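# Free a jammed laminator pouch and lay it flat

## Task

Pull the stuck laminating pouch out of the laminator and leave it lying flat with all of it on the table, no part resting on or tucked under the laminator, and at a good distance from the laminator's power cord. The rollers stay locked unless the RELEASE key is kept pressed; they only turn while it is held. At the end the laminator must stand upright with all of it on the table, and the robot must have let go and backed away, since anything held in place only by the robot does not count.

## Robot and tools

ROBOT. Two arms, left_arm and right_arm, face each other across the table. left_arm's base sits on the +y side. The names are labels, not image sides. Each arm has six joints and a gripper. Fingers point along the gripper's +x axis and close along its y axis. The reported gripper point lies between the finger pads, about 3 to 4 cm back from the tips.

FRAME. One world frame for all results: origin at the table centre, +z up, table surface at z = +0.020 m. Gripper positions are in metres, orientation as quaternion wxyz, velocities in m/s and rad/s. Printed hand positions can be somewhat off, worse at long reach.

JOINT ORDER (every row and every per-joint list): elbow, shoulder, waist, wrist pitch, wrist yaw, wrist roll, then gripper opening. A row has 14 numbers: left_arm's 7 first, then right_arm's 7. Always send all 14, even if one arm stays still. Wrist pitch has its sign flipped relative to the URDF, in commands and results alike. Stated ranges (URDF signs, radians): waist -3.054 to 3.054, shoulder 0.000 to 3.142, elbow 0.000 to 2.356, wrist pitch -1.571 to 1.571, wrist yaw -1.571 to 1.571, wrist roll -3.142 to 3.142. True ends may differ by 0.010 rad.

SCALING. Row numbers lie in [-1, 1]. For joints they are offsets (not poses): 1.0 equals 0.9615 rad for waist, shoulder and elbow, 1.713 rad for wrist pitch, 1.767 for wrist yaw, 1.728 for wrist roll. The opening number is absolute: +1 fully open, about -0.80 is where empty fingers touch, and anything lower adds nothing. Closing from fully open takes at least about 0.5 s.

execute_actions(actions). A list of actions; each action is a table of up to 15 rows, one row per 1/30 s step, and a shorter table repeats its last row until 15 steps pass (0.5 s per action). Joint offsets in every row are measured from the angles at the start of that action, not from the previous row; for a call's first action that is the last reported state. If any action would drive a joint more than 0.010 rad outward beyond its range (judged from the action's starting angles), that action is rejected for both arms; if the first action fails this, or anything is malformed, nothing runs. Joints pushed past a real end stop there and the result may say "joint sent to its limit"; its absence proves nothing. An empty list just reports state and images.

move(target, speed, blocking). target is one 14-number row; its joint offsets are relative to the Joint positions in the most recent result that listed them. Finger numbers apply at once. speed (0.01 to 2 rad/s, default 0.5) caps the joint with the longest way to go; all joints finish together, so the gripper traces a curve. Paths last 0.5 to 10 s and ignore obstacles and the other arm. Faster contact and targets set deeper past contact mean harder hits and pushes. blocking=false returns after 0.5 s while motion continues; then only wait or stop are accepted until a result shows the move ended. The extra "move:" line gives the ending (done, off_target, moving, held, fault), limits=held or limits=none, and each arm's joint farthest from target. To keep an arm pressing as before, command offsets from its Joint positions to its Joint targets.

wait(seconds), 0 to 10: lets time pass with last commands held; wait(0) checks a running move. stop(): brakes a running move; fingers keep going. zoom_image(camera, region): camera is cam_high, cam_left_wrist or cam_right_wrist (all 504x504); region [x0, y0, x1, y1] in pixels from the top-left, at most 504 by 504. finished_scene(scene): pass the current scene number once the goal holds on its own; irreversible. Replying with no tool call also ends things.

RESULTS. Joint positions and velocities are per arm in the order above (rad, rad/s), plus the finger pad gap in metres (0.088 open). Joint targets shows where joints are currently driven. grip_measured is the measured opening on the command scale; to hold something, command noticeably less than it (further below squeezes harder, up to about 34 N per pad). Readings may be off by about 1 mm. "joint command not followed" means a clearance check altered joint targets. Torque readings include offsets and noise. Camera calibration (K, distortion, T_world_to_cam) is supplied per camera; cam_high sits near [0, -0.145, 1.095].

MOTION LIMITS. Each step, targets stay within a lead of the measured angle (0.211 rad waist/shoulder/elbow, 0.213 wrist pitch, 0.267 wrist yaw, 0.228 wrist roll), and are shrunk if the gripper would jump over 70 mm. Big changes need several actions; an unfinished move may need recommanding. Friction can leave joints short, so check positions after each move.

AVOID. Nothing may leave the table. Do not let the arms (or mounts) strike or press each other. Contact torque at load limits (N m: waist 17, shoulder 21.1, elbow 21, wrist pitch 5.55, wrist yaw 5.53, wrist roll 5.19, including held weight) freezes that arm for 10 s. Long holding heats motors: MOTOR HOT from 50 °C, OVER-TEMPERATURE FAULT at 95 °C, and eventual power loss. Avoid drops, slams, slips and heavy pushes; move smoothly. The robot keeps its last command while you think.

Each tool is called in YAML: its name, and indented under it one key for each argument.

## Session

I'll start by looking at the current state.

execute_actions:
  actions: []

Scene clock: 0.00 s.
left_arm: end_effector_position=(-0.1659, -0.0441, +0.3287) grip_measured=+0.818 end_effector_quat_wxyz=(-0.022, +0.510, -0.796, -0.326) end_effector_velocity=(+0.002, +0.001, +0.003) end_effector_angular_velocity=(+0.008, +0.015, +0.017) | right_arm: end_effector_position=(+0.2879, -0.3177, +0.4055) grip_measured=+0.842 end_effector_quat_wxyz=(-0.816, -0.539, -0.176, +0.112) end_effector_velocity=(-0.001, -0.001, -0.003) end_effector_angular_velocity=(+0.002, +0.012, +0.001)
Joint names: [elbow, shoulder, waist, wrist pitch, wrist yaw, wrist roll]
Joint positions: left_arm=[ 1.519  1.867 -0.52   0.055  0.355  2.727  0.079] | right_arm=[ 1.747  1.688 -1.332  0.566  0.575  1.464  0.08 ]
Joint velocities: left_arm=[ 0.002 -0.007  0.002  0.007 -0.007 -0.022 -0.   ] | right_arm=[-0.007 -0.002 -0.002  0.007 -0.007  0.007 -0.   ]
Joint torques (N m, as the arm reports them, + toward a larger Joint positions number): no reading
Motor temperatures (°C, as the motors report them): left_arm=[31 29 30 32 28 29] | right_arm=[31 31 32 31 29 31]
Heat: left arm: hottest wrist pitch 32 °C (+0.0 °C/min); right arm: hottest waist 32 °C (+0.0 °C/min).
Joint targets: left_arm=[1.519 1.867 -0.520 0.055 0.355 2.727] | right_arm=[1.747 1.688 -1.332 0.566 0.575 1.464]

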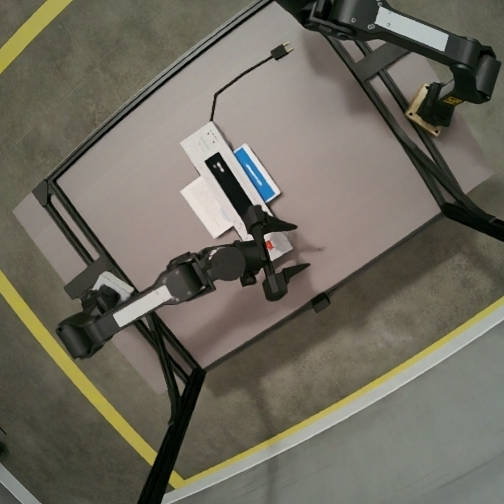

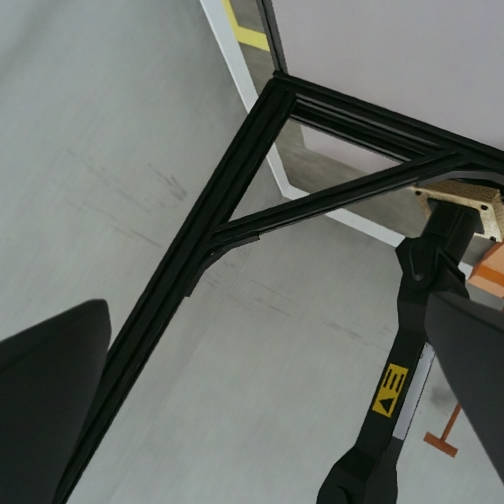

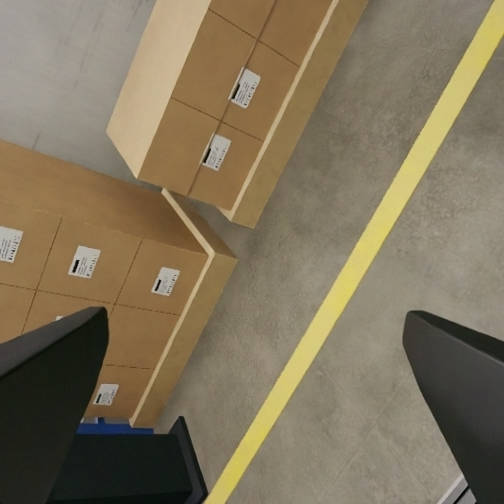

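zoom_image:
  camera: "cam_high"
  region: [150, 20, 350, 320]

zoom_image:
  camera: "cam_high"
  region: [170, 110, 310, 270]

Region (150, 20, 350, 320) of cam_high's 504x504 image, scaled by 1.680, with more detail than that image has.

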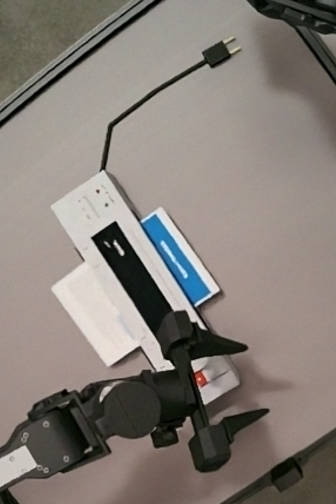

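Region (170, 110, 310, 270) of cam_high's 504x504 image, scaled by 3.150, with more detail than that image has; it fills the left 441 columns of this view, and the rest is white.

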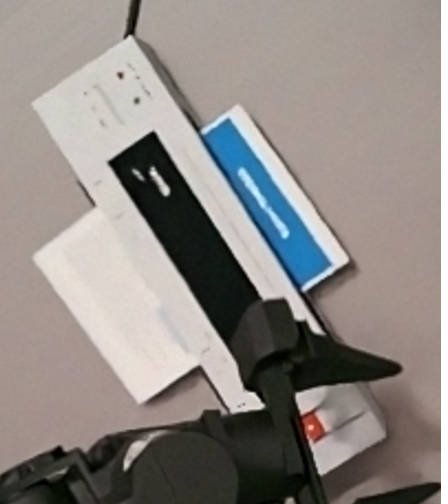

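move:
  target: [0.218, 0.145, -0.133, 0.570, -0.201, 0.0, -0.85, -1.0, 0.059, 0.457, -0.459, -0.533, -0.128, 0.3]
  speed: 0.9

Scene clock: 57.67 s.
left_arm: end_effector_position=(-0.1516, +0.0616, +0.2053) grip_measured=-0.814 end_effector_quat_wxyz=(-0.378, +0.565, -0.546, -0.489) end_effector_velocity=(+0.001, +0.002, -0.002) end_effector_angular_velocity=(+0.010, -0.008, +0.007) | right_arm: end_effector_position=(+0.0144, -0.1419, +0.1195) grip_measured=+0.300 end_effector_quat_wxyz=(+0.641, +0.305, +0.634, +0.307) end_effector_velocity=(+0.004, -0.001, -0.000) end_effector_angular_velocity=(-0.009, -0.006, -0.023)
Joint names: [elbow, shoulder, waist, wrist pitch, wrist yaw, wrist roll]
Joint positions: left_arm=[ 1.713  1.993 -0.644  1.03   0.003  2.727  0.   ] | right_arm=[ 0.791  1.742 -0.893 -0.217 -0.364  1.245  0.054]
Joint velocities: left_arm=[-0.002  0.002 -0.002  0.007 -0.007 -0.007  0.   ] | right_arm=[ 0.002 -0.002 -0.002  0.007  0.022  0.007  0.   ]
Joint torques (N m, as the arm reports them, + toward a larger Joint positions number): left_arm=[ 7.77 -8.96 -0.33 -0.62 -0.02  0.03] | right_arm=[ 5.39 -5.56  0.01 -1.41 -0.2  -0.12]
Motor temperatures (°C, as the motors report them): left_arm=[36 39 30 36 28 29] | right_arm=[36 39 32 38 29 31]
Heat: left arm: hottest shoulder 39 °C (+7.3 °C/min); right arm: hottest shoulder 39 °C (+7.3 °C/min).
Joint targets: left_arm=[1.728 2.006 -0.647 1.032 -0.000 2.727] | right_arm=[0.785 1.745 -0.893 -0.220 -0.367 1.243]
move: off_target (left_arm); limits=none; left_arm: farthest joint: the elbow, 0.015 radians from its target (0.210 radians at the start); right_arm: farthest joint: the elbow, 0.006 radians from its target (0.961 radians at the start)
camera_calibration (this result's frames):
cam_left_wrist: T_world_to_cam=[[0.988247, 0.107341, -0.108834, 0.173936], [0.150042, -0.817294, 0.556343, -0.0125457], [-0.0292312, -0.566135, -0.823794, 0.279015], [0, 0, 0, 1]] pos_world=[-0.161854, 0.129036, 0.255761]
cam_right_wrist: T_world_to_cam=[[0.0250938, -0.663868, -0.747429, -0.00141511], [-0.953271, -0.241062, 0.182107, -0.00929338], [-0.301072, 0.707932, -0.638896, 0.261681], [0, 0, 0, 1]] pos_world=[0.0699612, -0.188432, 0.167822]

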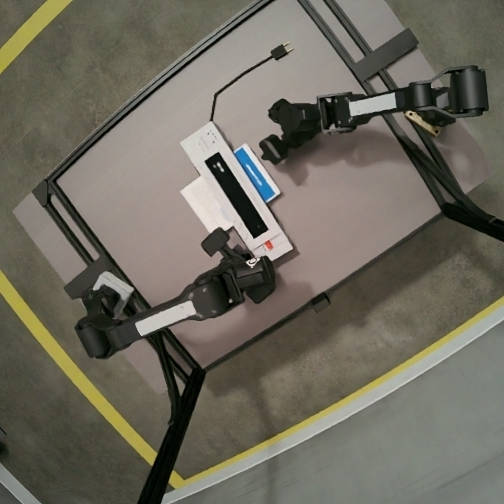

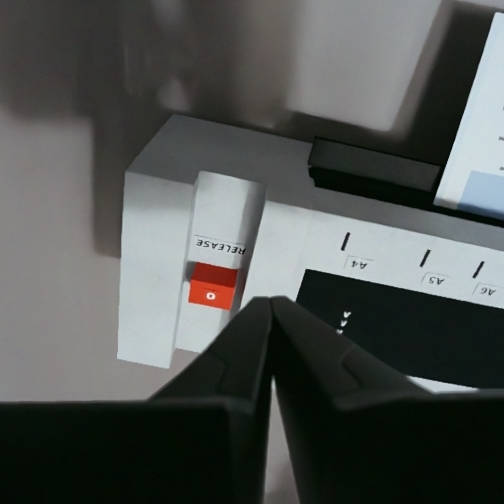

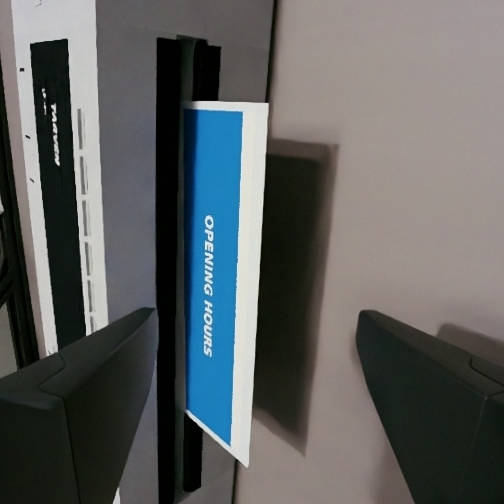

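zoom_image:
  camera: "cam_left_wrist"
  region: [100, 100, 360, 400]

zoom_image:
  camera: "cam_high"
  region: [230, 200, 310, 280]

Region (100, 100, 360, 400) of cam_left_wrist's 504x504 image, scaled by 1.680, with more detail than that image has; it fills the left 437 columns of this view, and the rest is white.

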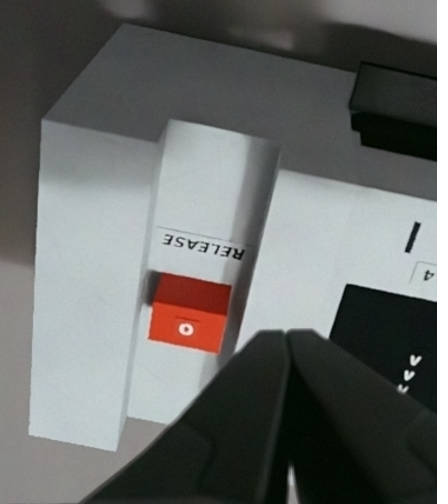

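Region (230, 200, 310, 280) of cam_high's 504x504 image, scaled by 6.300, with more detail than that image has.

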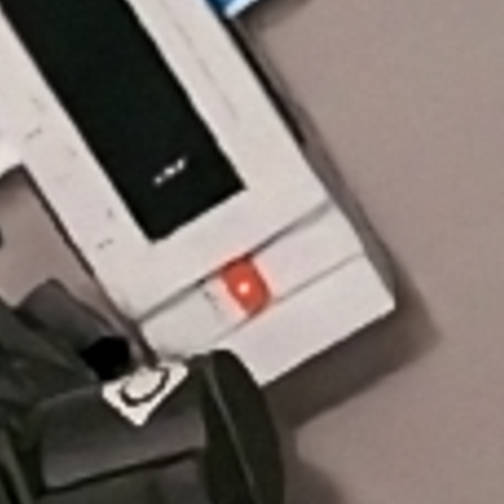

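move:
  target: [0.183, 0.226, -0.031, -0.077, 0.0, 0.0, -0.85, 0.015, 0.0927, 0.0644, -0.0376, 0.0246, 0.0251, 0.3]
  speed: 0.5

Scene clock: 86.17 s.
left_arm: end_effector_position=(-0.1826, +0.0040, +0.1727) grip_measured=-0.814 end_effector_quat_wxyz=(-0.354, +0.567, -0.578, -0.468) end_effector_velocity=(-0.000, -0.001, -0.001) end_effector_angular_velocity=(-0.004, -0.003, +0.007) | right_arm: end_effector_position=(-0.0009, -0.1298, +0.0970) grip_measured=+0.300 end_effector_quat_wxyz=(+0.641, +0.297, +0.642, +0.298) end_effector_velocity=(+0.001, -0.002, -0.001) end_effector_angular_velocity=(-0.005, -0.020, +0.022)
Joint names: [elbow, shoulder, waist, wrist pitch, wrist yaw, wrist roll]
Joint positions: left_arm=[ 1.875  2.198 -0.672  0.9    0.003  2.727  0.   ] | right_arm=[ 0.796  1.824 -0.833 -0.278 -0.323  1.286  0.054]
Joint velocities: left_arm=[-0.002  0.002 -0.002 -0.007 -0.007 -0.007  0.   ] | right_arm=[-0.002 -0.002 -0.007  0.007 -0.007 -0.037  0.   ]
Joint torques (N m, as the arm reports them, + toward a larger Joint positions number): left_arm=[  7.8  -10.64  -0.31  -0.97   0.09  -0.01] | right_arm=[ 6.81 -5.31  0.24 -1.42 -0.05  0.02]
Motor temperatures (°C, as the motors report them): left_arm=[38 39 30 34 28 29] | right_arm=[36 40 32 40 29 31]
Heat: left arm: hottest shoulder 39 °C (+3.0 °C/min); right arm: hottest shoulder 40 °C (+4.1 °C/min).
Joint targets: left_arm=[1.889 2.210 -0.674 0.898 0.003 2.727] | right_arm=[0.805 1.831 -0.831 -0.281 -0.321 1.288]
move: off_target (left_arm); limits=none; left_arm: farthest joint: the elbow, 0.014 radians from its target (0.176 radians at the start); right_arm: farthest joint: the elbow, 0.009 radians from its target (0.014 radians at the start)
camera_calibration (this result's frames):
cam_left_wrist: T_world_to_cam=[[0.987539, 0.0698966, -0.141, 0.212804], [0.142978, -0.77285, 0.618271, -0.0490181], [-0.0657572, -0.630727, -0.773214, 0.203532], [0, 0, 0, 1]] pos_world=[-0.18976, 0.0756153, 0.217686]
cam_right_wrist: T_world_to_cam=[[0.0175966, -0.683124, -0.730091, -0.0140161], [-0.949854, -0.239425, 0.201129, -0.0184071], [-0.312198, 0.689941, -0.653081, 0.233175], [0, 0, 0, 1]] pos_world=[0.0555592, -0.174858, 0.145751]

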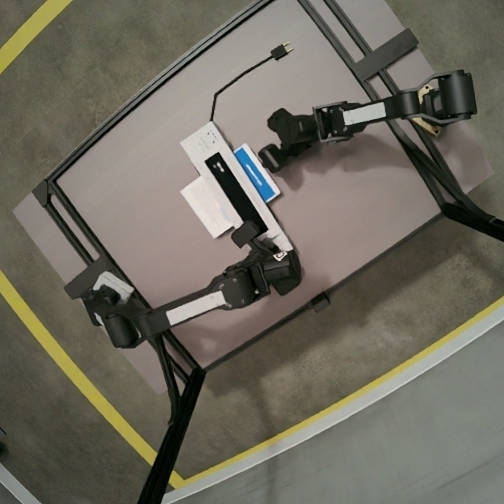

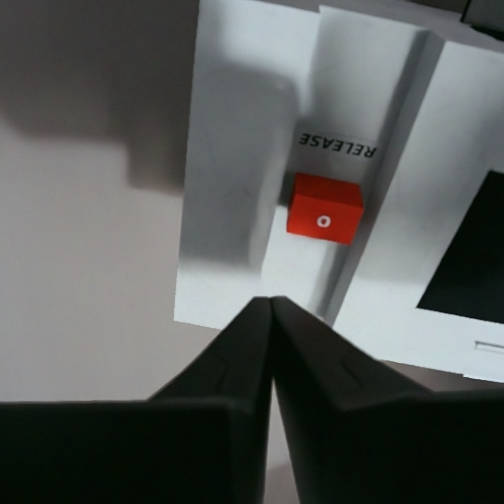

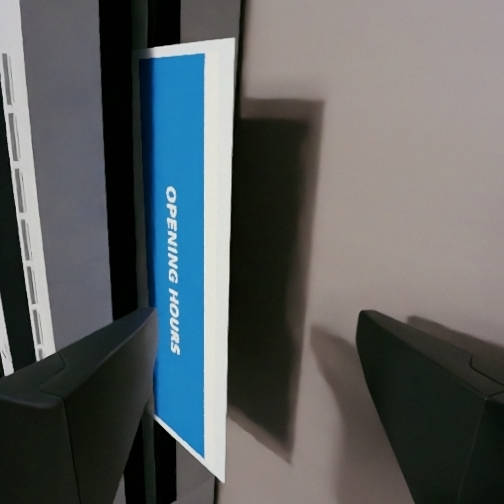

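zoom_image:
  camera: "cam_high"
  region: [200, 90, 360, 310]

Region (200, 90, 360, 310) of cam_high's 504x504 image, scaled by 2.291, with more detail than that image has; it fills the left 367 columns of this view, and the rest is white.

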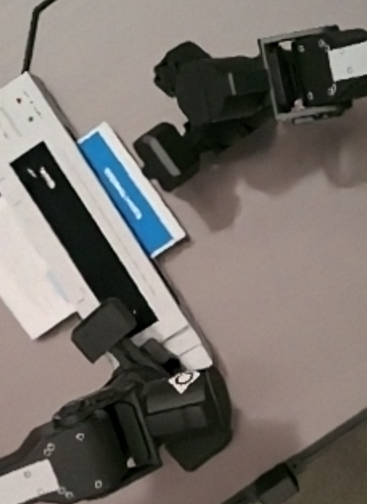

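move:
  target: [-0.147, -0.092, 0.011, -0.0315, 0.0, 0.0, -0.85, 0.1565, 0.1667, 0.0498, -0.0175, 0.0209, 0.0205, -0.15]
  speed: 0.3

Scene clock: 102.27 s.
left_arm: end_effector_position=(-0.1734, +0.0211, +0.1657) grip_measured=-0.814 end_effector_quat_wxyz=(-0.357, +0.568, -0.572, -0.472) end_effector_velocity=(-0.003, -0.000, +0.003) end_effector_angular_velocity=(-0.013, -0.001, +0.002) | right_arm: end_effector_position=(-0.0001, -0.0895, +0.0837) grip_measured=-0.150 end_effector_quat_wxyz=(+0.641, +0.299, +0.640, +0.300) end_effector_velocity=(+0.002, -0.002, -0.001) end_effector_angular_velocity=(-0.009, -0.019, +0.006)
Joint names: [elbow, shoulder, waist, wrist pitch, wrist yaw, wrist roll]
Joint positions: left_arm=[ 1.745  2.132 -0.665  0.849  0.003  2.727  0.   ] | right_arm=[ 0.937  1.975 -0.787 -0.305 -0.288  1.319  0.032]
Joint velocities: left_arm=[-0.002 -0.007 -0.007 -0.007 -0.007 -0.007  0.   ] | right_arm=[-0.002 -0.002 -0.002  0.007  0.007 -0.022 -0.   ]
Joint torques (N m, as the arm reports them, + toward a larger Joint positions number): left_arm=[  4.89 -14.33   0.38  -0.97   0.09   0.  ] | right_arm=[ 6.79 -6.13  0.24 -1.43 -0.03  0.02]
Motor temperatures (°C, as the motors report them): left_arm=[38 40 30 34 28 29] | right_arm=[36 39 32 41 29 31]
Heat: left arm: hottest shoulder 40 °C (+2.0 °C/min); right arm: hottest wrist pitch 41 °C (+3.0 °C/min).
Joint targets: left_arm=[1.734 2.110 -0.661 0.846 0.003 2.727] | right_arm=[0.946 1.984 -0.785 -0.308 -0.286 1.321]
move: off_target (left_arm); limits=none; left_arm: farthest joint: the shoulder, 0.022 radians from its target (0.089 radians at the start); right_arm: farthest joint: the elbow, 0.010 radians from its target (0.150 radians at the start)
camera_calibration (this result's frames):
cam_left_wrist: T_world_to_cam=[[0.987526, 0.078719, -0.136363, 0.200651], [0.146274, -0.779171, 0.609505, -0.0306346], [-0.0582708, -0.621848, -0.780967, 0.211873], [0, 0, 0, 1]] pos_world=[-0.181321, 0.0920884, 0.2115]
cam_right_wrist: T_world_to_cam=[[0.0186794, -0.678852, -0.734038, 0.004456], [-0.950658, -0.239455, 0.19726, -0.00506811], [-0.309679, 0.694134, -0.649828, 0.197084], [0, 0, 0, 1]] pos_world=[0.0561315, -0.134991, 0.132341]

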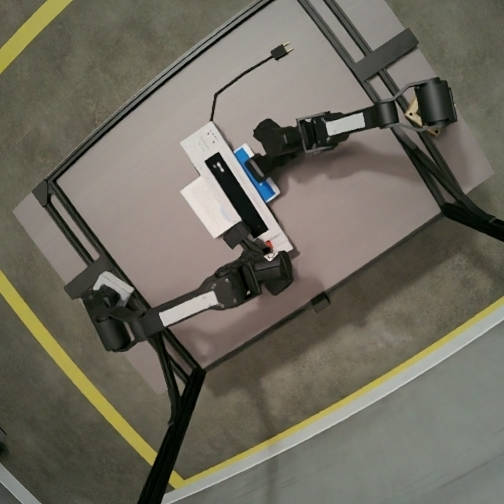

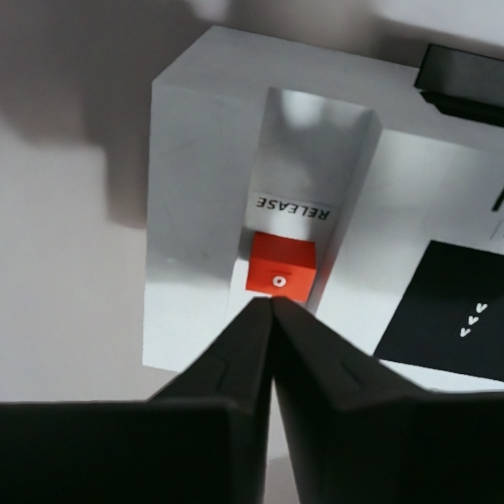

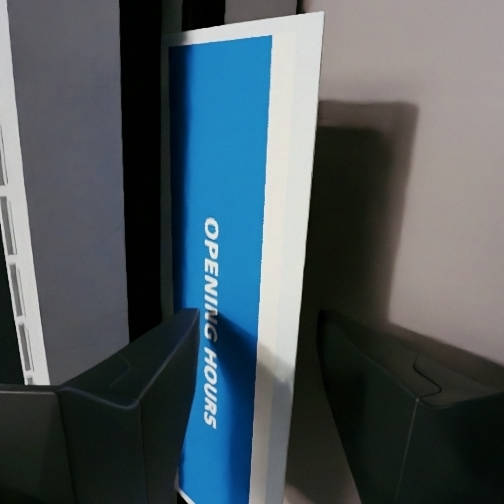

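execute_actions:
  actions:
    - [[-0.0023,0,0,-0.0011,0,0,-0.85,0,0,0,0,0,0,-0.2],[-0.0062,0,0,-0.0029,0,0,-0.85,0,0,0,0,0,0,-0.25],[-0.0117,0,0,-0.0055,0,0,-0.85,0,0,0,0,0,0,-0.3],[-0.0187,0,0,-0.0088,0,0,-0.85,0,0,0,0,0,0,-0.35],[-0.0265,0,0,-0.0125,0,0,-0.85,0,0,0,0,0,0,-0.4],[-0.0351,0,0,-0.0166,0,0,-0.85,0,0,0,0,0,0,-0.45],[-0.0437,0,0,-0.0206,0,0,-0.85,0,0,0,0,0,0,-0.5],[-0.0523,0,0,-0.0247,0,0,-0.85,0,0,0,0,0,0,-0.55],[-0.06,0,0,-0.0283,0,0,-0.85,0,0,0,0,0,0,-0.6],[-0.067,0,0,-0.0316,0,0,-0.85,0,0,0,0,0,0,-0.65],[-0.0725,0,0,-0.0342,0,0,-0.85,0,0,0,0,0,0,-0.7],[-0.0764,0,0,-0.0361,0,0,-0.85,0,0,0,0,0,0,-0.75],[-0.078,0,0,-0.0368,0,0,-0.85,0,0,0,0,0,0,-0.8],[-0.078,0,0,-0.0368,0,0,-0.85,0,0,0,0,0,0,-0.85],[-0.078,0,0,-0.0368,0,0,-0.85,0,0,0,0,0,0,-0.9]]

wait:
  seconds: 0.3

Scene clock: 117.63 s.
left_arm: end_effector_position=(-0.1725, +0.0241, +0.1510) grip_measured=-0.814 end_effector_quat_wxyz=(-0.358, +0.567, -0.572, -0.472) end_effector_velocity=(-0.001, -0.011, -0.000) end_effector_angular_velocity=(-0.053, +0.002, +0.026) | right_arm: end_effector_position=(-0.0002, -0.0890, +0.0872) grip_measured=-0.751 end_effector_quat_wxyz=(+0.638, +0.302, +0.640, +0.303) end_effector_velocity=(+0.000, +0.011, +0.057) end_effector_angular_velocity=(+0.142, +0.031, -0.011)
Joint names: [elbow, shoulder, waist, wrist pitch, wrist yaw, wrist roll]
Joint positions: left_arm=[ 1.686  2.132 -0.665  0.792  0.003  2.727  0.   ] | right_arm=[ 0.936  1.968 -0.789 -0.308 -0.295  1.321  0.002]
Joint velocities: left_arm=[-0.012  0.002 -0.002 -0.066 -0.022 -0.022  0.   ] | right_arm=[-0.002 -0.12  -0.007 -0.022 -0.051  0.066 -0.053]
Joint torques (N m, as the arm reports them, + toward a larger Joint positions number): left_arm=[  4.19 -11.62  -0.08  -0.99   0.09   0.01] | right_arm=[ 5.87 -5.44  0.2  -1.    0.19 -0.16]
Motor temperatures (°C, as the motors report them): left_arm=[37 45 30 34 28 29] | right_arm=[37 40 32 41 29 31]
Heat: left arm: hottest shoulder 45 °C (+6.0 °C/min); right arm: hottest wrist pitch 41 °C (+2.0 °C/min).
Joint targets: left_arm=[1.670 2.132 -0.665 0.786 0.003 2.727] | right_arm=[0.937 1.975 -0.787 -0.305 -0.288 1.319]
camera_calibration (this result's frames):
cam_left_wrist: T_world_to_cam=[[0.987619, 0.0790161, -0.135518, 0.197387], [0.145859, -0.780501, 0.6079, -0.019292], [-0.057738, -0.62014, -0.782363, 0.202491], [0, 0, 0, 1]] pos_world=[-0.180438, 0.0949187, 0.196899]
cam_right_wrist: T_world_to_cam=[[0.0180935, -0.671556, -0.740733, 0.00862341], [-0.949598, -0.243428, 0.197499, -0.00607847], [-0.312946, 0.699825, -0.642113, 0.198759], [0, 0, 0, 1]] pos_world=[0.0562728, -0.134785, 0.135214]

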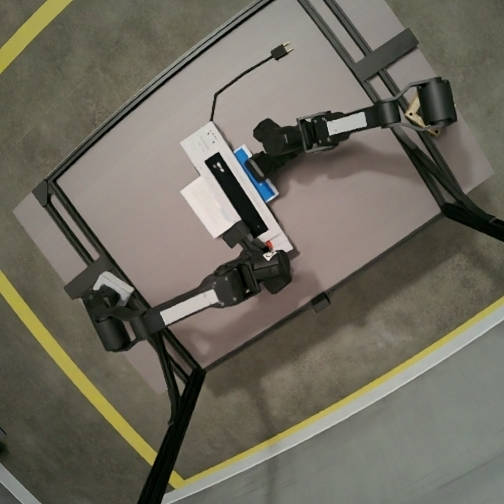

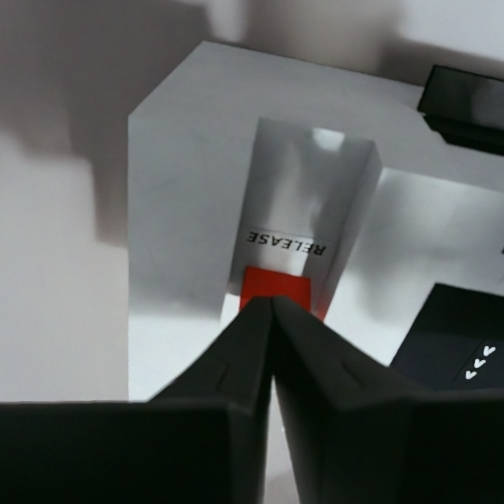

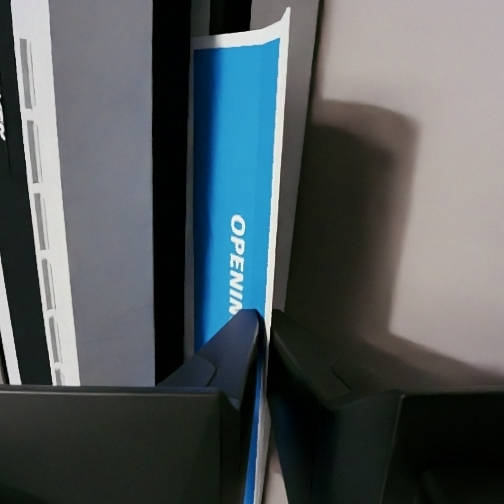

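Scene clock: 117.93 s.
left_arm: end_effector_position=(-0.1726, +0.0239, +0.1507) grip_measured=-0.814 end_effector_quat_wxyz=(-0.358, +0.568, -0.572, -0.472) end_effector_velocity=(-0.001, -0.002, +0.002) end_effector_angular_velocity=(-0.017, -0.014, +0.007) | right_arm: end_effector_position=(-0.0002, -0.0881, +0.0917) grip_measured=-0.785 end_effector_quat_wxyz=(+0.636, +0.306, +0.639, +0.306) end_effector_velocity=(-0.001, -0.002, -0.001) end_effector_angular_velocity=(-0.005, +0.001, +0.008)
Joint names: [elbow, shoulder, waist, wrist pitch, wrist yaw, wrist roll]
Joint positions: left_arm=[ 1.684  2.132 -0.665  0.79   0.003  2.727  0.   ] | right_arm=[ 0.936  1.958 -0.789 -0.309 -0.298  1.327  0.001]
Joint velocities: left_arm=[ 0.002 -0.002 -0.007 -0.007 -0.022 -0.007  0.   ] | right_arm=[-0.002 -0.002 -0.002  0.007 -0.007 -0.007 -0.   ]
Joint torques (N m, as the arm reports them, + toward a larger Joint positions number): left_arm=[  4.21 -11.58   0.    -1.08   0.08   0.01] | right_arm=[ 5.9  -5.23  0.11 -0.89  0.23 -0.29]
Motor temperatures (°C, as the motors report them): left_arm=[37 45 30 34 28 29] | right_arm=[37 40 32 41 29 31]
Heat: left arm: hottest shoulder 45 °C (+6.0 °C/min); right arm: hottest wrist pitch 41 °C (+2.0 °C/min).
Joint targets: left_arm=[1.670 2.132 -0.665 0.786 0.003 2.727] | right_arm=[0.937 1.975 -0.787 -0.305 -0.288 1.319]
wait: 0.30 s; at rest by 0.27 s
camera_calibration (this result's frames):
cam_left_wrist: T_world_to_cam=[[0.987573, 0.0788678, -0.135941, 0.197465], [0.146067, -0.779837, 0.608703, -0.0193239], [-0.0580045, -0.620995, -0.781666, 0.202034], [0, 0, 0, 1]] pos_world=[-0.180469, 0.0948189, 0.196529]
cam_right_wrist: T_world_to_cam=[[0.0151877, -0.663472, -0.748047, 0.0139538], [-0.9496, -0.243837, 0.196988, -0.00677943], [-0.313098, 0.707354, -0.633736, 0.200889], [0, 0, 0, 1]] pos_world=[0.0562482, -0.134495, 0.139084]

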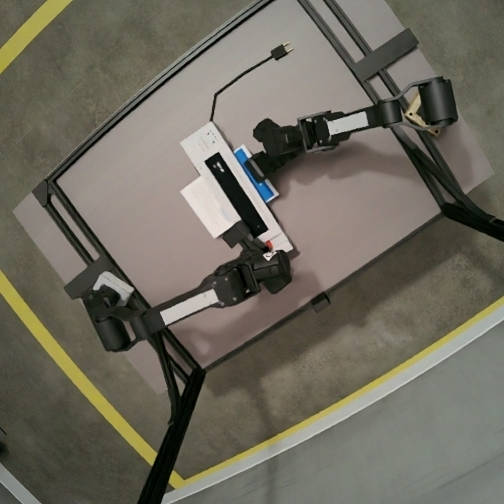

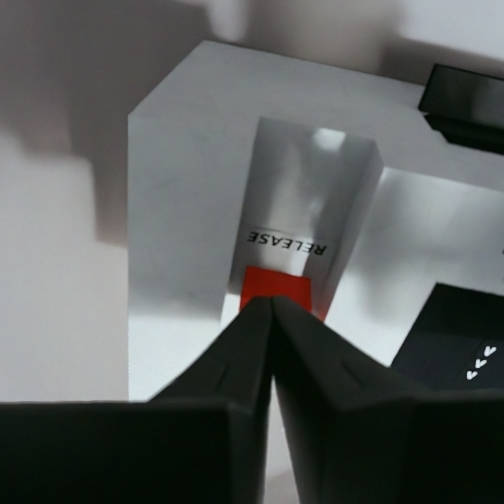

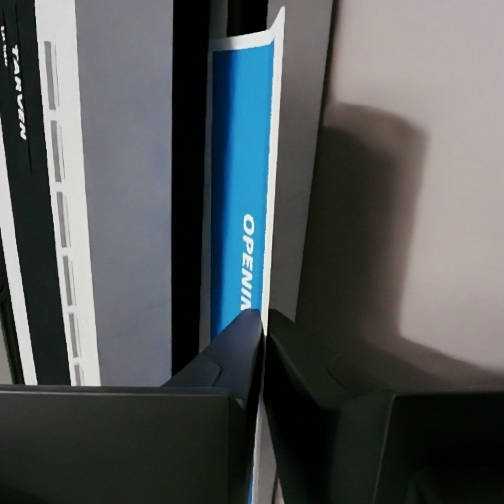

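move:
  target: [0.0, 0.044, 0.018, -0.060, 0.0, 0.0, -0.85, 0, 0, 0, 0, 0, 0, -0.95]
  speed: 0.25

Scene clock: 124.87 s.
left_arm: end_effector_position=(-0.1719, +0.0037, +0.1449) grip_measured=-0.814 end_effector_quat_wxyz=(-0.329, +0.578, -0.588, -0.461) end_effector_velocity=(-0.004, +0.003, -0.000) end_effector_angular_velocity=(+0.014, +0.020, -0.004) | right_arm: end_effector_position=(-0.0016, -0.0874, +0.0941) grip_measured=-0.786 end_effector_quat_wxyz=(+0.634, +0.307, +0.639, +0.308) end_effector_velocity=(+0.001, -0.002, -0.002) end_effector_angular_velocity=(-0.018, +0.008, -0.013)
Joint names: [elbow, shoulder, waist, wrist pitch, wrist yaw, wrist roll]
Joint positions: left_arm=[ 1.684  2.16  -0.65   0.69   0.005  2.727  0.   ] | right_arm=[ 0.936  1.953 -0.786 -0.309 -0.3    1.331  0.   ]
Joint velocities: left_arm=[-0.002 -0.002 -0.002  0.007  0.022 -0.007  0.   ] | right_arm=[ 0.002 -0.002 -0.002  0.022  0.007  0.007 -0.   ]
Joint torques (N m, as the arm reports them, + toward a larger Joint positions number): left_arm=[  6.15 -10.18   0.24  -1.08  -0.02   0.02] | right_arm=[ 5.84 -6.39 -0.21 -1.23 -0.06 -0.15]
Motor temperatures (°C, as the motors report them): left_arm=[36 45 30 34 28 29] | right_arm=[37 40 32 41 29 31]
Heat: left arm: hottest shoulder 45 °C (+6.1 °C/min); right arm: hottest wrist pitch 41 °C (+2.0 °C/min).
Joint targets: left_arm=[1.684 2.174 -0.647 0.687 0.003 2.727] | right_arm=[0.936 1.958 -0.789 -0.309 -0.298 1.327]
move: off_target (left_arm); limits=none; left_arm: farthest joint: the shoulder, 0.014 radians from its target (0.043 radians at the start); right_arm: farthest joint: the shoulder, 0.005 radians from its target (0.000 radians at the start)
camera_calibration (this result's frames):
cam_left_wrist: T_world_to_cam=[[0.983069, 0.0822909, -0.163721, 0.200802], [0.170771, -0.735389, 0.655775, -0.034366], [-0.0664341, -0.672631, -0.73699, 0.177313], [0, 0, 0, 1]] pos_world=[-0.179754, 0.0774695, 0.18609]
cam_right_wrist: T_world_to_cam=[[0.0153925, -0.659577, -0.75148, 0.0168575], [-0.948603, -0.247227, 0.197562, -0.00874615], [-0.316093, 0.709815, -0.629482, 0.201258], [0, 0, 0, 1]] pos_world=[0.0550602, -0.1339, 0.141084]

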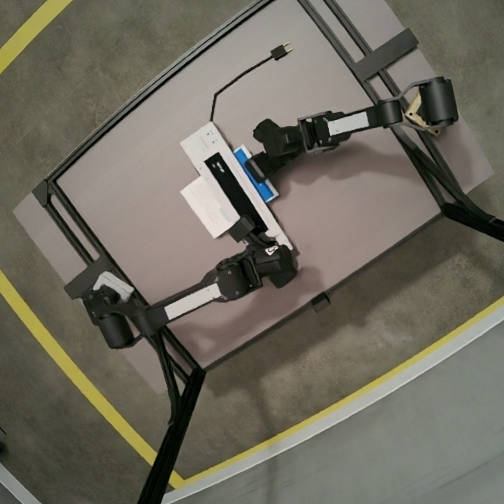

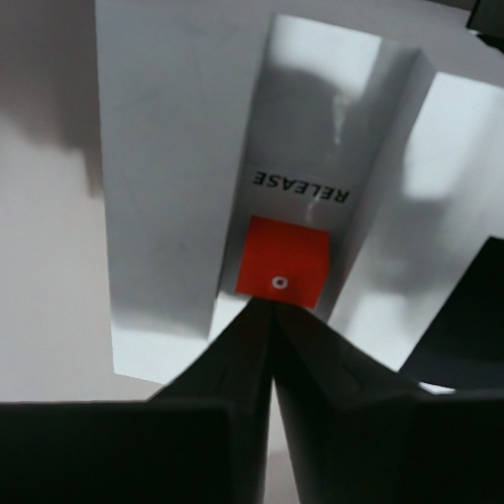

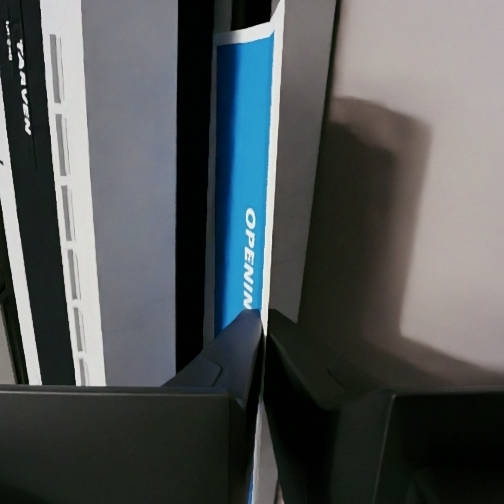

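move:
  target: [-0.028, 0.038, 0.0, 0.0, 0.0, 0.0, -0.85, 0, 0, 0, 0, 0, 0, -0.95]
  speed: 0.1

Scene clock: 128.37 s.
left_arm: end_effector_position=(-0.1717, +0.0043, +0.1393) grip_measured=-0.814 end_effector_quat_wxyz=(-0.332, +0.577, -0.585, -0.463) end_effector_velocity=(+0.000, +0.002, -0.000) end_effector_angular_velocity=(+0.004, -0.011, -0.006) | right_arm: end_effector_position=(-0.0025, -0.0870, +0.0955) grip_measured=-0.786 end_effector_quat_wxyz=(+0.633, +0.308, +0.640, +0.309) end_effector_velocity=(-0.001, -0.004, -0.003) end_effector_angular_velocity=(-0.019, +0.018, -0.001)
Joint names: [elbow, shoulder, waist, wrist pitch, wrist yaw, wrist roll]
Joint positions: left_arm=[ 1.679  2.17  -0.65   0.684  0.005  2.727  0.   ] | right_arm=[ 0.936  1.95  -0.785 -0.309 -0.303  1.332  0.   ]
Joint velocities: left_arm=[-0.002 -0.002 -0.002  0.007 -0.007  0.007  0.   ] | right_arm=[-0.002 -0.002 -0.002  0.022 -0.007  0.007 -0.   ]
Joint torques (N m, as the arm reports them, + toward a larger Joint positions number): left_arm=[ 3.45 -8.45 -0.04 -0.58  0.09 -0.03] | right_arm=[ 5.84 -6.64 -0.11 -1.21  0.   -0.11]
Motor temperatures (°C, as the motors report them): left_arm=[36 44 30 34 28 29] | right_arm=[37 40 32 41 29 31]
Heat: left arm: hottest shoulder 44 °C (+5.0 °C/min); right arm: hottest wrist pitch 41 °C (+2.0 °C/min).
Joint targets: left_arm=[1.657 2.197 -0.650 0.690 0.005 2.727] | right_arm=[0.936 1.953 -0.786 -0.309 -0.300 1.330]
move: off_target (left_arm); limits=none; left_arm: farthest joint: the shoulder, 0.027 radians from its target (0.036 radians at the start); right_arm: farthest joint: the shoulder, 0.003 radians from its target (0.000 radians at the start)
camera_calibration (this result's frames):
cam_left_wrist: T_world_to_cam=[[0.983473, 0.0836548, -0.16057, 0.199316], [0.169143, -0.740881, 0.64999, -0.0297855], [-0.0645885, -0.666407, -0.742786, 0.174631], [0, 0, 0, 1]] pos_world=[-0.179705, 0.0776342, 0.181078]
cam_right_wrist: T_world_to_cam=[[0.0152298, -0.656868, -0.753851, 0.0186741], [-0.947597, -0.250095, 0.198776, -0.0101212], [-0.319104, 0.71132, -0.626256, 0.201407], [0, 0, 0, 1]] pos_world=[0.0543946, -0.13353, 0.142222]

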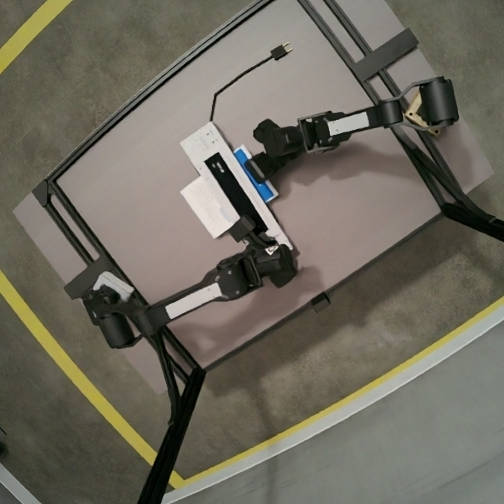

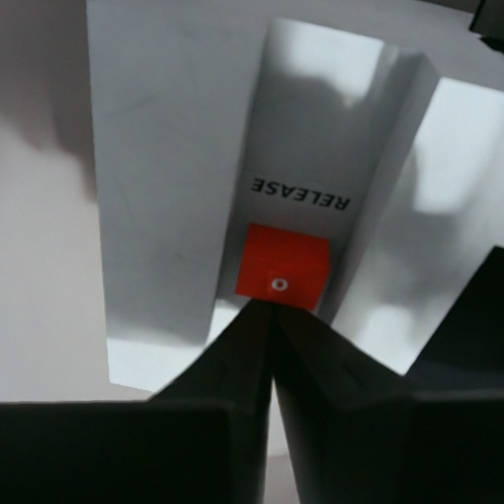

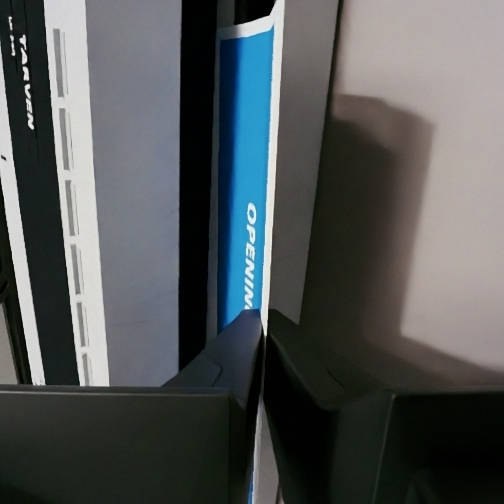

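execute_actions:
  actions:
    - [[0,0,0,0.003,0,0,-0.85,0,0,0,0,0,0,-0.95],[0,0,0,0.007,0,0,-0.85,0,0,0,0,0,0,-0.95],[0,0,0,0.011,0,0,-0.85,0,0,0,0,0,0,-0.95],[0,0,0,0.015,0,0,-0.85,0,0,0,0,0,0,-0.95],[0,0,0,0.019,0,0,-0.85,0,0,0,0,0,0,-0.95],[0,0,0,0.022,0,0,-0.85,0,0,0,0,0,0,-0.95],[0,0,0,0.024,0,0,-0.85,0,0,0,0,0,0,-0.95],[0,0,0,0.025,0,0,-0.85,0,0,0,0,0,0,-0.95],[0,0,0,0.025,0,0,-0.85,0,0,0,0,0,0,-0.95],[-0.004,0.007,0,0.025,0,0,-0.85,0,0,0,0,0,0,-0.95],[-0.008,0.014,0,0.025,0,0,-0.85,0,0,0,0,0,0,-0.95],[-0.012,0.021,0,0.025,0,0,-0.85,0,0,0,0,0,0,-0.95],[-0.016,0.028,0,0.025,0,0,-0.85,0,0,0,0,0,0,-0.95],[-0.02,0.035,0,0.025,0,0,-0.85,0,0,0,0,0,0,-0.95],[-0.024,0.042,0,0.025,0,0,-0.85,0,0,0,0,0,0,-0.95]]

wait:
  seconds: 0.2

Scene clock: 133.83 s.
left_arm: end_effector_position=(-0.1711, +0.0063, +0.1394) grip_measured=-0.814 end_effector_quat_wxyz=(-0.337, +0.576, -0.582, -0.466) end_effector_velocity=(-0.000, +0.007, -0.022) end_effector_angular_velocity=(+0.068, -0.004, +0.015) | right_arm: end_effector_position=(-0.0039, -0.0862, +0.0967) grip_measured=-0.786 end_effector_quat_wxyz=(+0.630, +0.309, +0.640, +0.311) end_effector_velocity=(-0.003, -0.001, +0.000) end_effector_angular_velocity=(+0.008, +0.007, +0.019)
Joint names: [elbow, shoulder, waist, wrist pitch, wrist yaw, wrist roll]
Joint positions: left_arm=[ 1.686  2.171 -0.65   0.704  0.005  2.727  0.   ] | right_arm=[ 0.936  1.949 -0.783 -0.311 -0.307  1.336  0.   ]
Joint velocities: left_arm=[-0.002  0.042 -0.002  0.022  0.007 -0.022  0.   ] | right_arm=[-0.007 -0.002 -0.002 -0.007 -0.022 -0.007  0.   ]
Joint torques (N m, as the arm reports them, + toward a larger Joint positions number): left_arm=[ 2.71 -7.6  -0.03  0.55  0.07 -0.01] | right_arm=[ 5.86 -6.79 -0.15 -0.93 -0.01 -0.11]
Motor temperatures (°C, as the motors report them): left_arm=[36 43 30 34 28 29] | right_arm=[36 41 32 41 29 31]
Heat: left arm: hottest shoulder 43 °C (+4.1 °C/min); right arm: hottest shoulder 41 °C (+2.0 °C/min).
Joint targets: left_arm=[1.656 2.210 -0.650 0.728 0.005 2.727] | right_arm=[0.936 1.950 -0.785 -0.309 -0.303 1.332]
camera_calibration (this result's frames):
cam_left_wrist: T_world_to_cam=[[0.984073, 0.0856794, -0.155752, 0.197981], [0.166692, -0.749144, 0.64109, -0.0275883], [-0.0617525, -0.656843, -0.751495, 0.177835], [0, 0, 0, 1]] pos_world=[-0.179247, 0.0791789, 0.182164]
cam_right_wrist: T_world_to_cam=[[0.015002, -0.653286, -0.756963, 0.0207313], [-0.946251, -0.253894, 0.200366, -0.011912], [-0.323085, 0.713271, -0.621982, 0.200903], [0, 0, 0, 1]] pos_world=[0.0533261, -0.132779, 0.143038]

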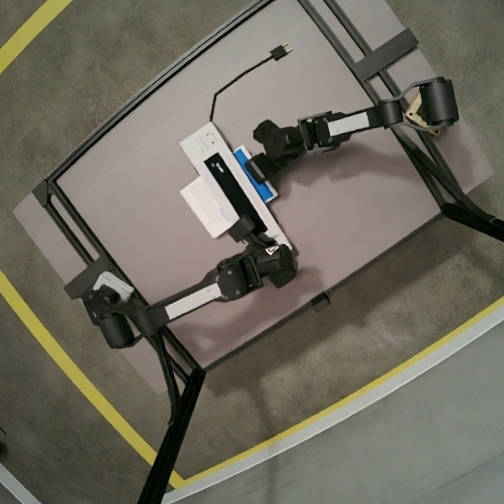

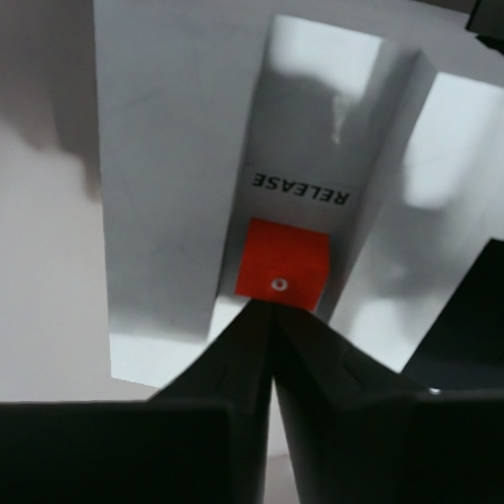

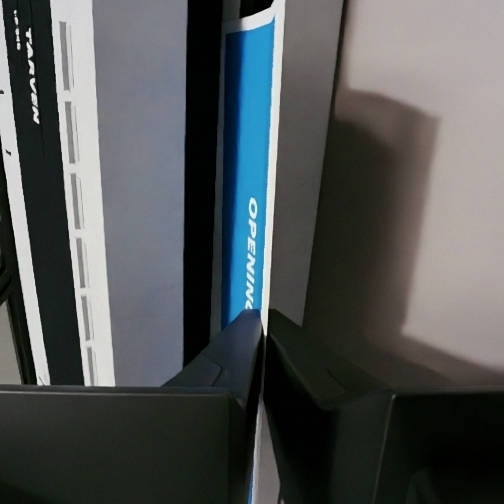

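Scene clock: 134.03 s.
left_arm: end_effector_position=(-0.1710, +0.0065, +0.1361) grip_measured=-0.814 end_effector_quat_wxyz=(-0.339, +0.575, -0.580, -0.467) end_effector_velocity=(+0.000, +0.002, -0.000) end_effector_angular_velocity=(+0.006, -0.006, +0.007) | right_arm: end_effector_position=(-0.0040, -0.0860, +0.0968) grip_measured=-0.786 end_effector_quat_wxyz=(+0.630, +0.309, +0.640, +0.312) end_effector_velocity=(-0.005, -0.001, +0.000) end_effector_angular_velocity=(+0.002, +0.007, +0.039)
Joint names: [elbow, shoulder, waist, wrist pitch, wrist yaw, wrist roll]
Joint positions: left_arm=[ 1.686  2.178 -0.65   0.703  0.005  2.727  0.   ] | right_arm=[ 0.936  1.949 -0.782 -0.312 -0.307  1.336  0.   ]
Joint velocities: left_arm=[-0.002 -0.002 -0.002  0.007 -0.007 -0.007  0.   ] | right_arm=[-0.002 -0.002 -0.002  0.007 -0.037 -0.022 -0.   ]
Joint torques (N m, as the arm reports them, + toward a larger Joint positions number): left_arm=[ 2.56 -7.93  0.    0.65  0.07  0.  ] | right_arm=[ 5.86 -6.79 -0.2  -0.91 -0.01 -0.19]
Motor temperatures (°C, as the motors report them): left_arm=[36 43 30 34 28 29] | right_arm=[36 41 32 41 29 31]
Heat: left arm: hottest shoulder 43 °C (+4.0 °C/min); right arm: hottest shoulder 41 °C (+2.0 °C/min).
Joint targets: left_arm=[1.656 2.210 -0.650 0.727 0.005 2.727] | right_arm=[0.936 1.950 -0.785 -0.309 -0.303 1.332]
wait: 0.20 s; no rest
camera_calibration (this result's frames):
cam_left_wrist: T_world_to_cam=[[0.984358, 0.0866405, -0.153402, 0.197108], [0.165514, -0.753117, 0.636726, -0.0248756], [-0.0603632, -0.652157, -0.755677, 0.176192], [0, 0, 0, 1]] pos_world=[-0.179272, 0.079093, 0.17922]
cam_right_wrist: T_world_to_cam=[[0.0147007, -0.652758, -0.757424, 0.02101], [-0.946209, -0.253952, 0.200494, -0.0120414], [-0.323223, 0.713734, -0.621378, 0.200815], [0, 0, 0, 1]] pos_world=[0.0532055, -0.132672, 0.14311]

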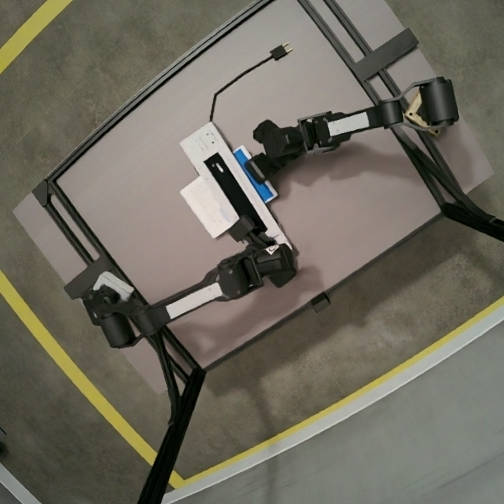

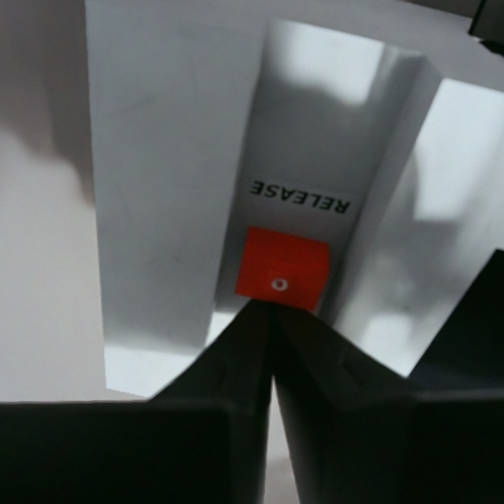

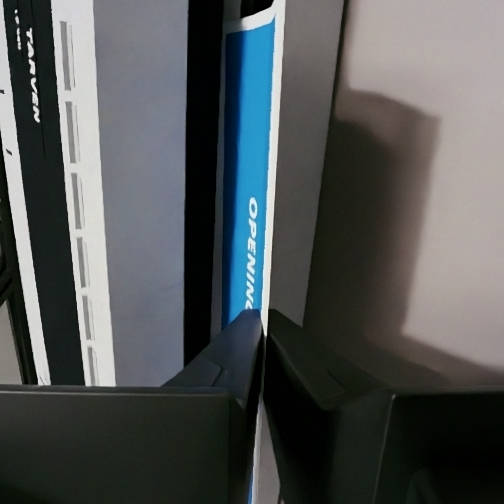

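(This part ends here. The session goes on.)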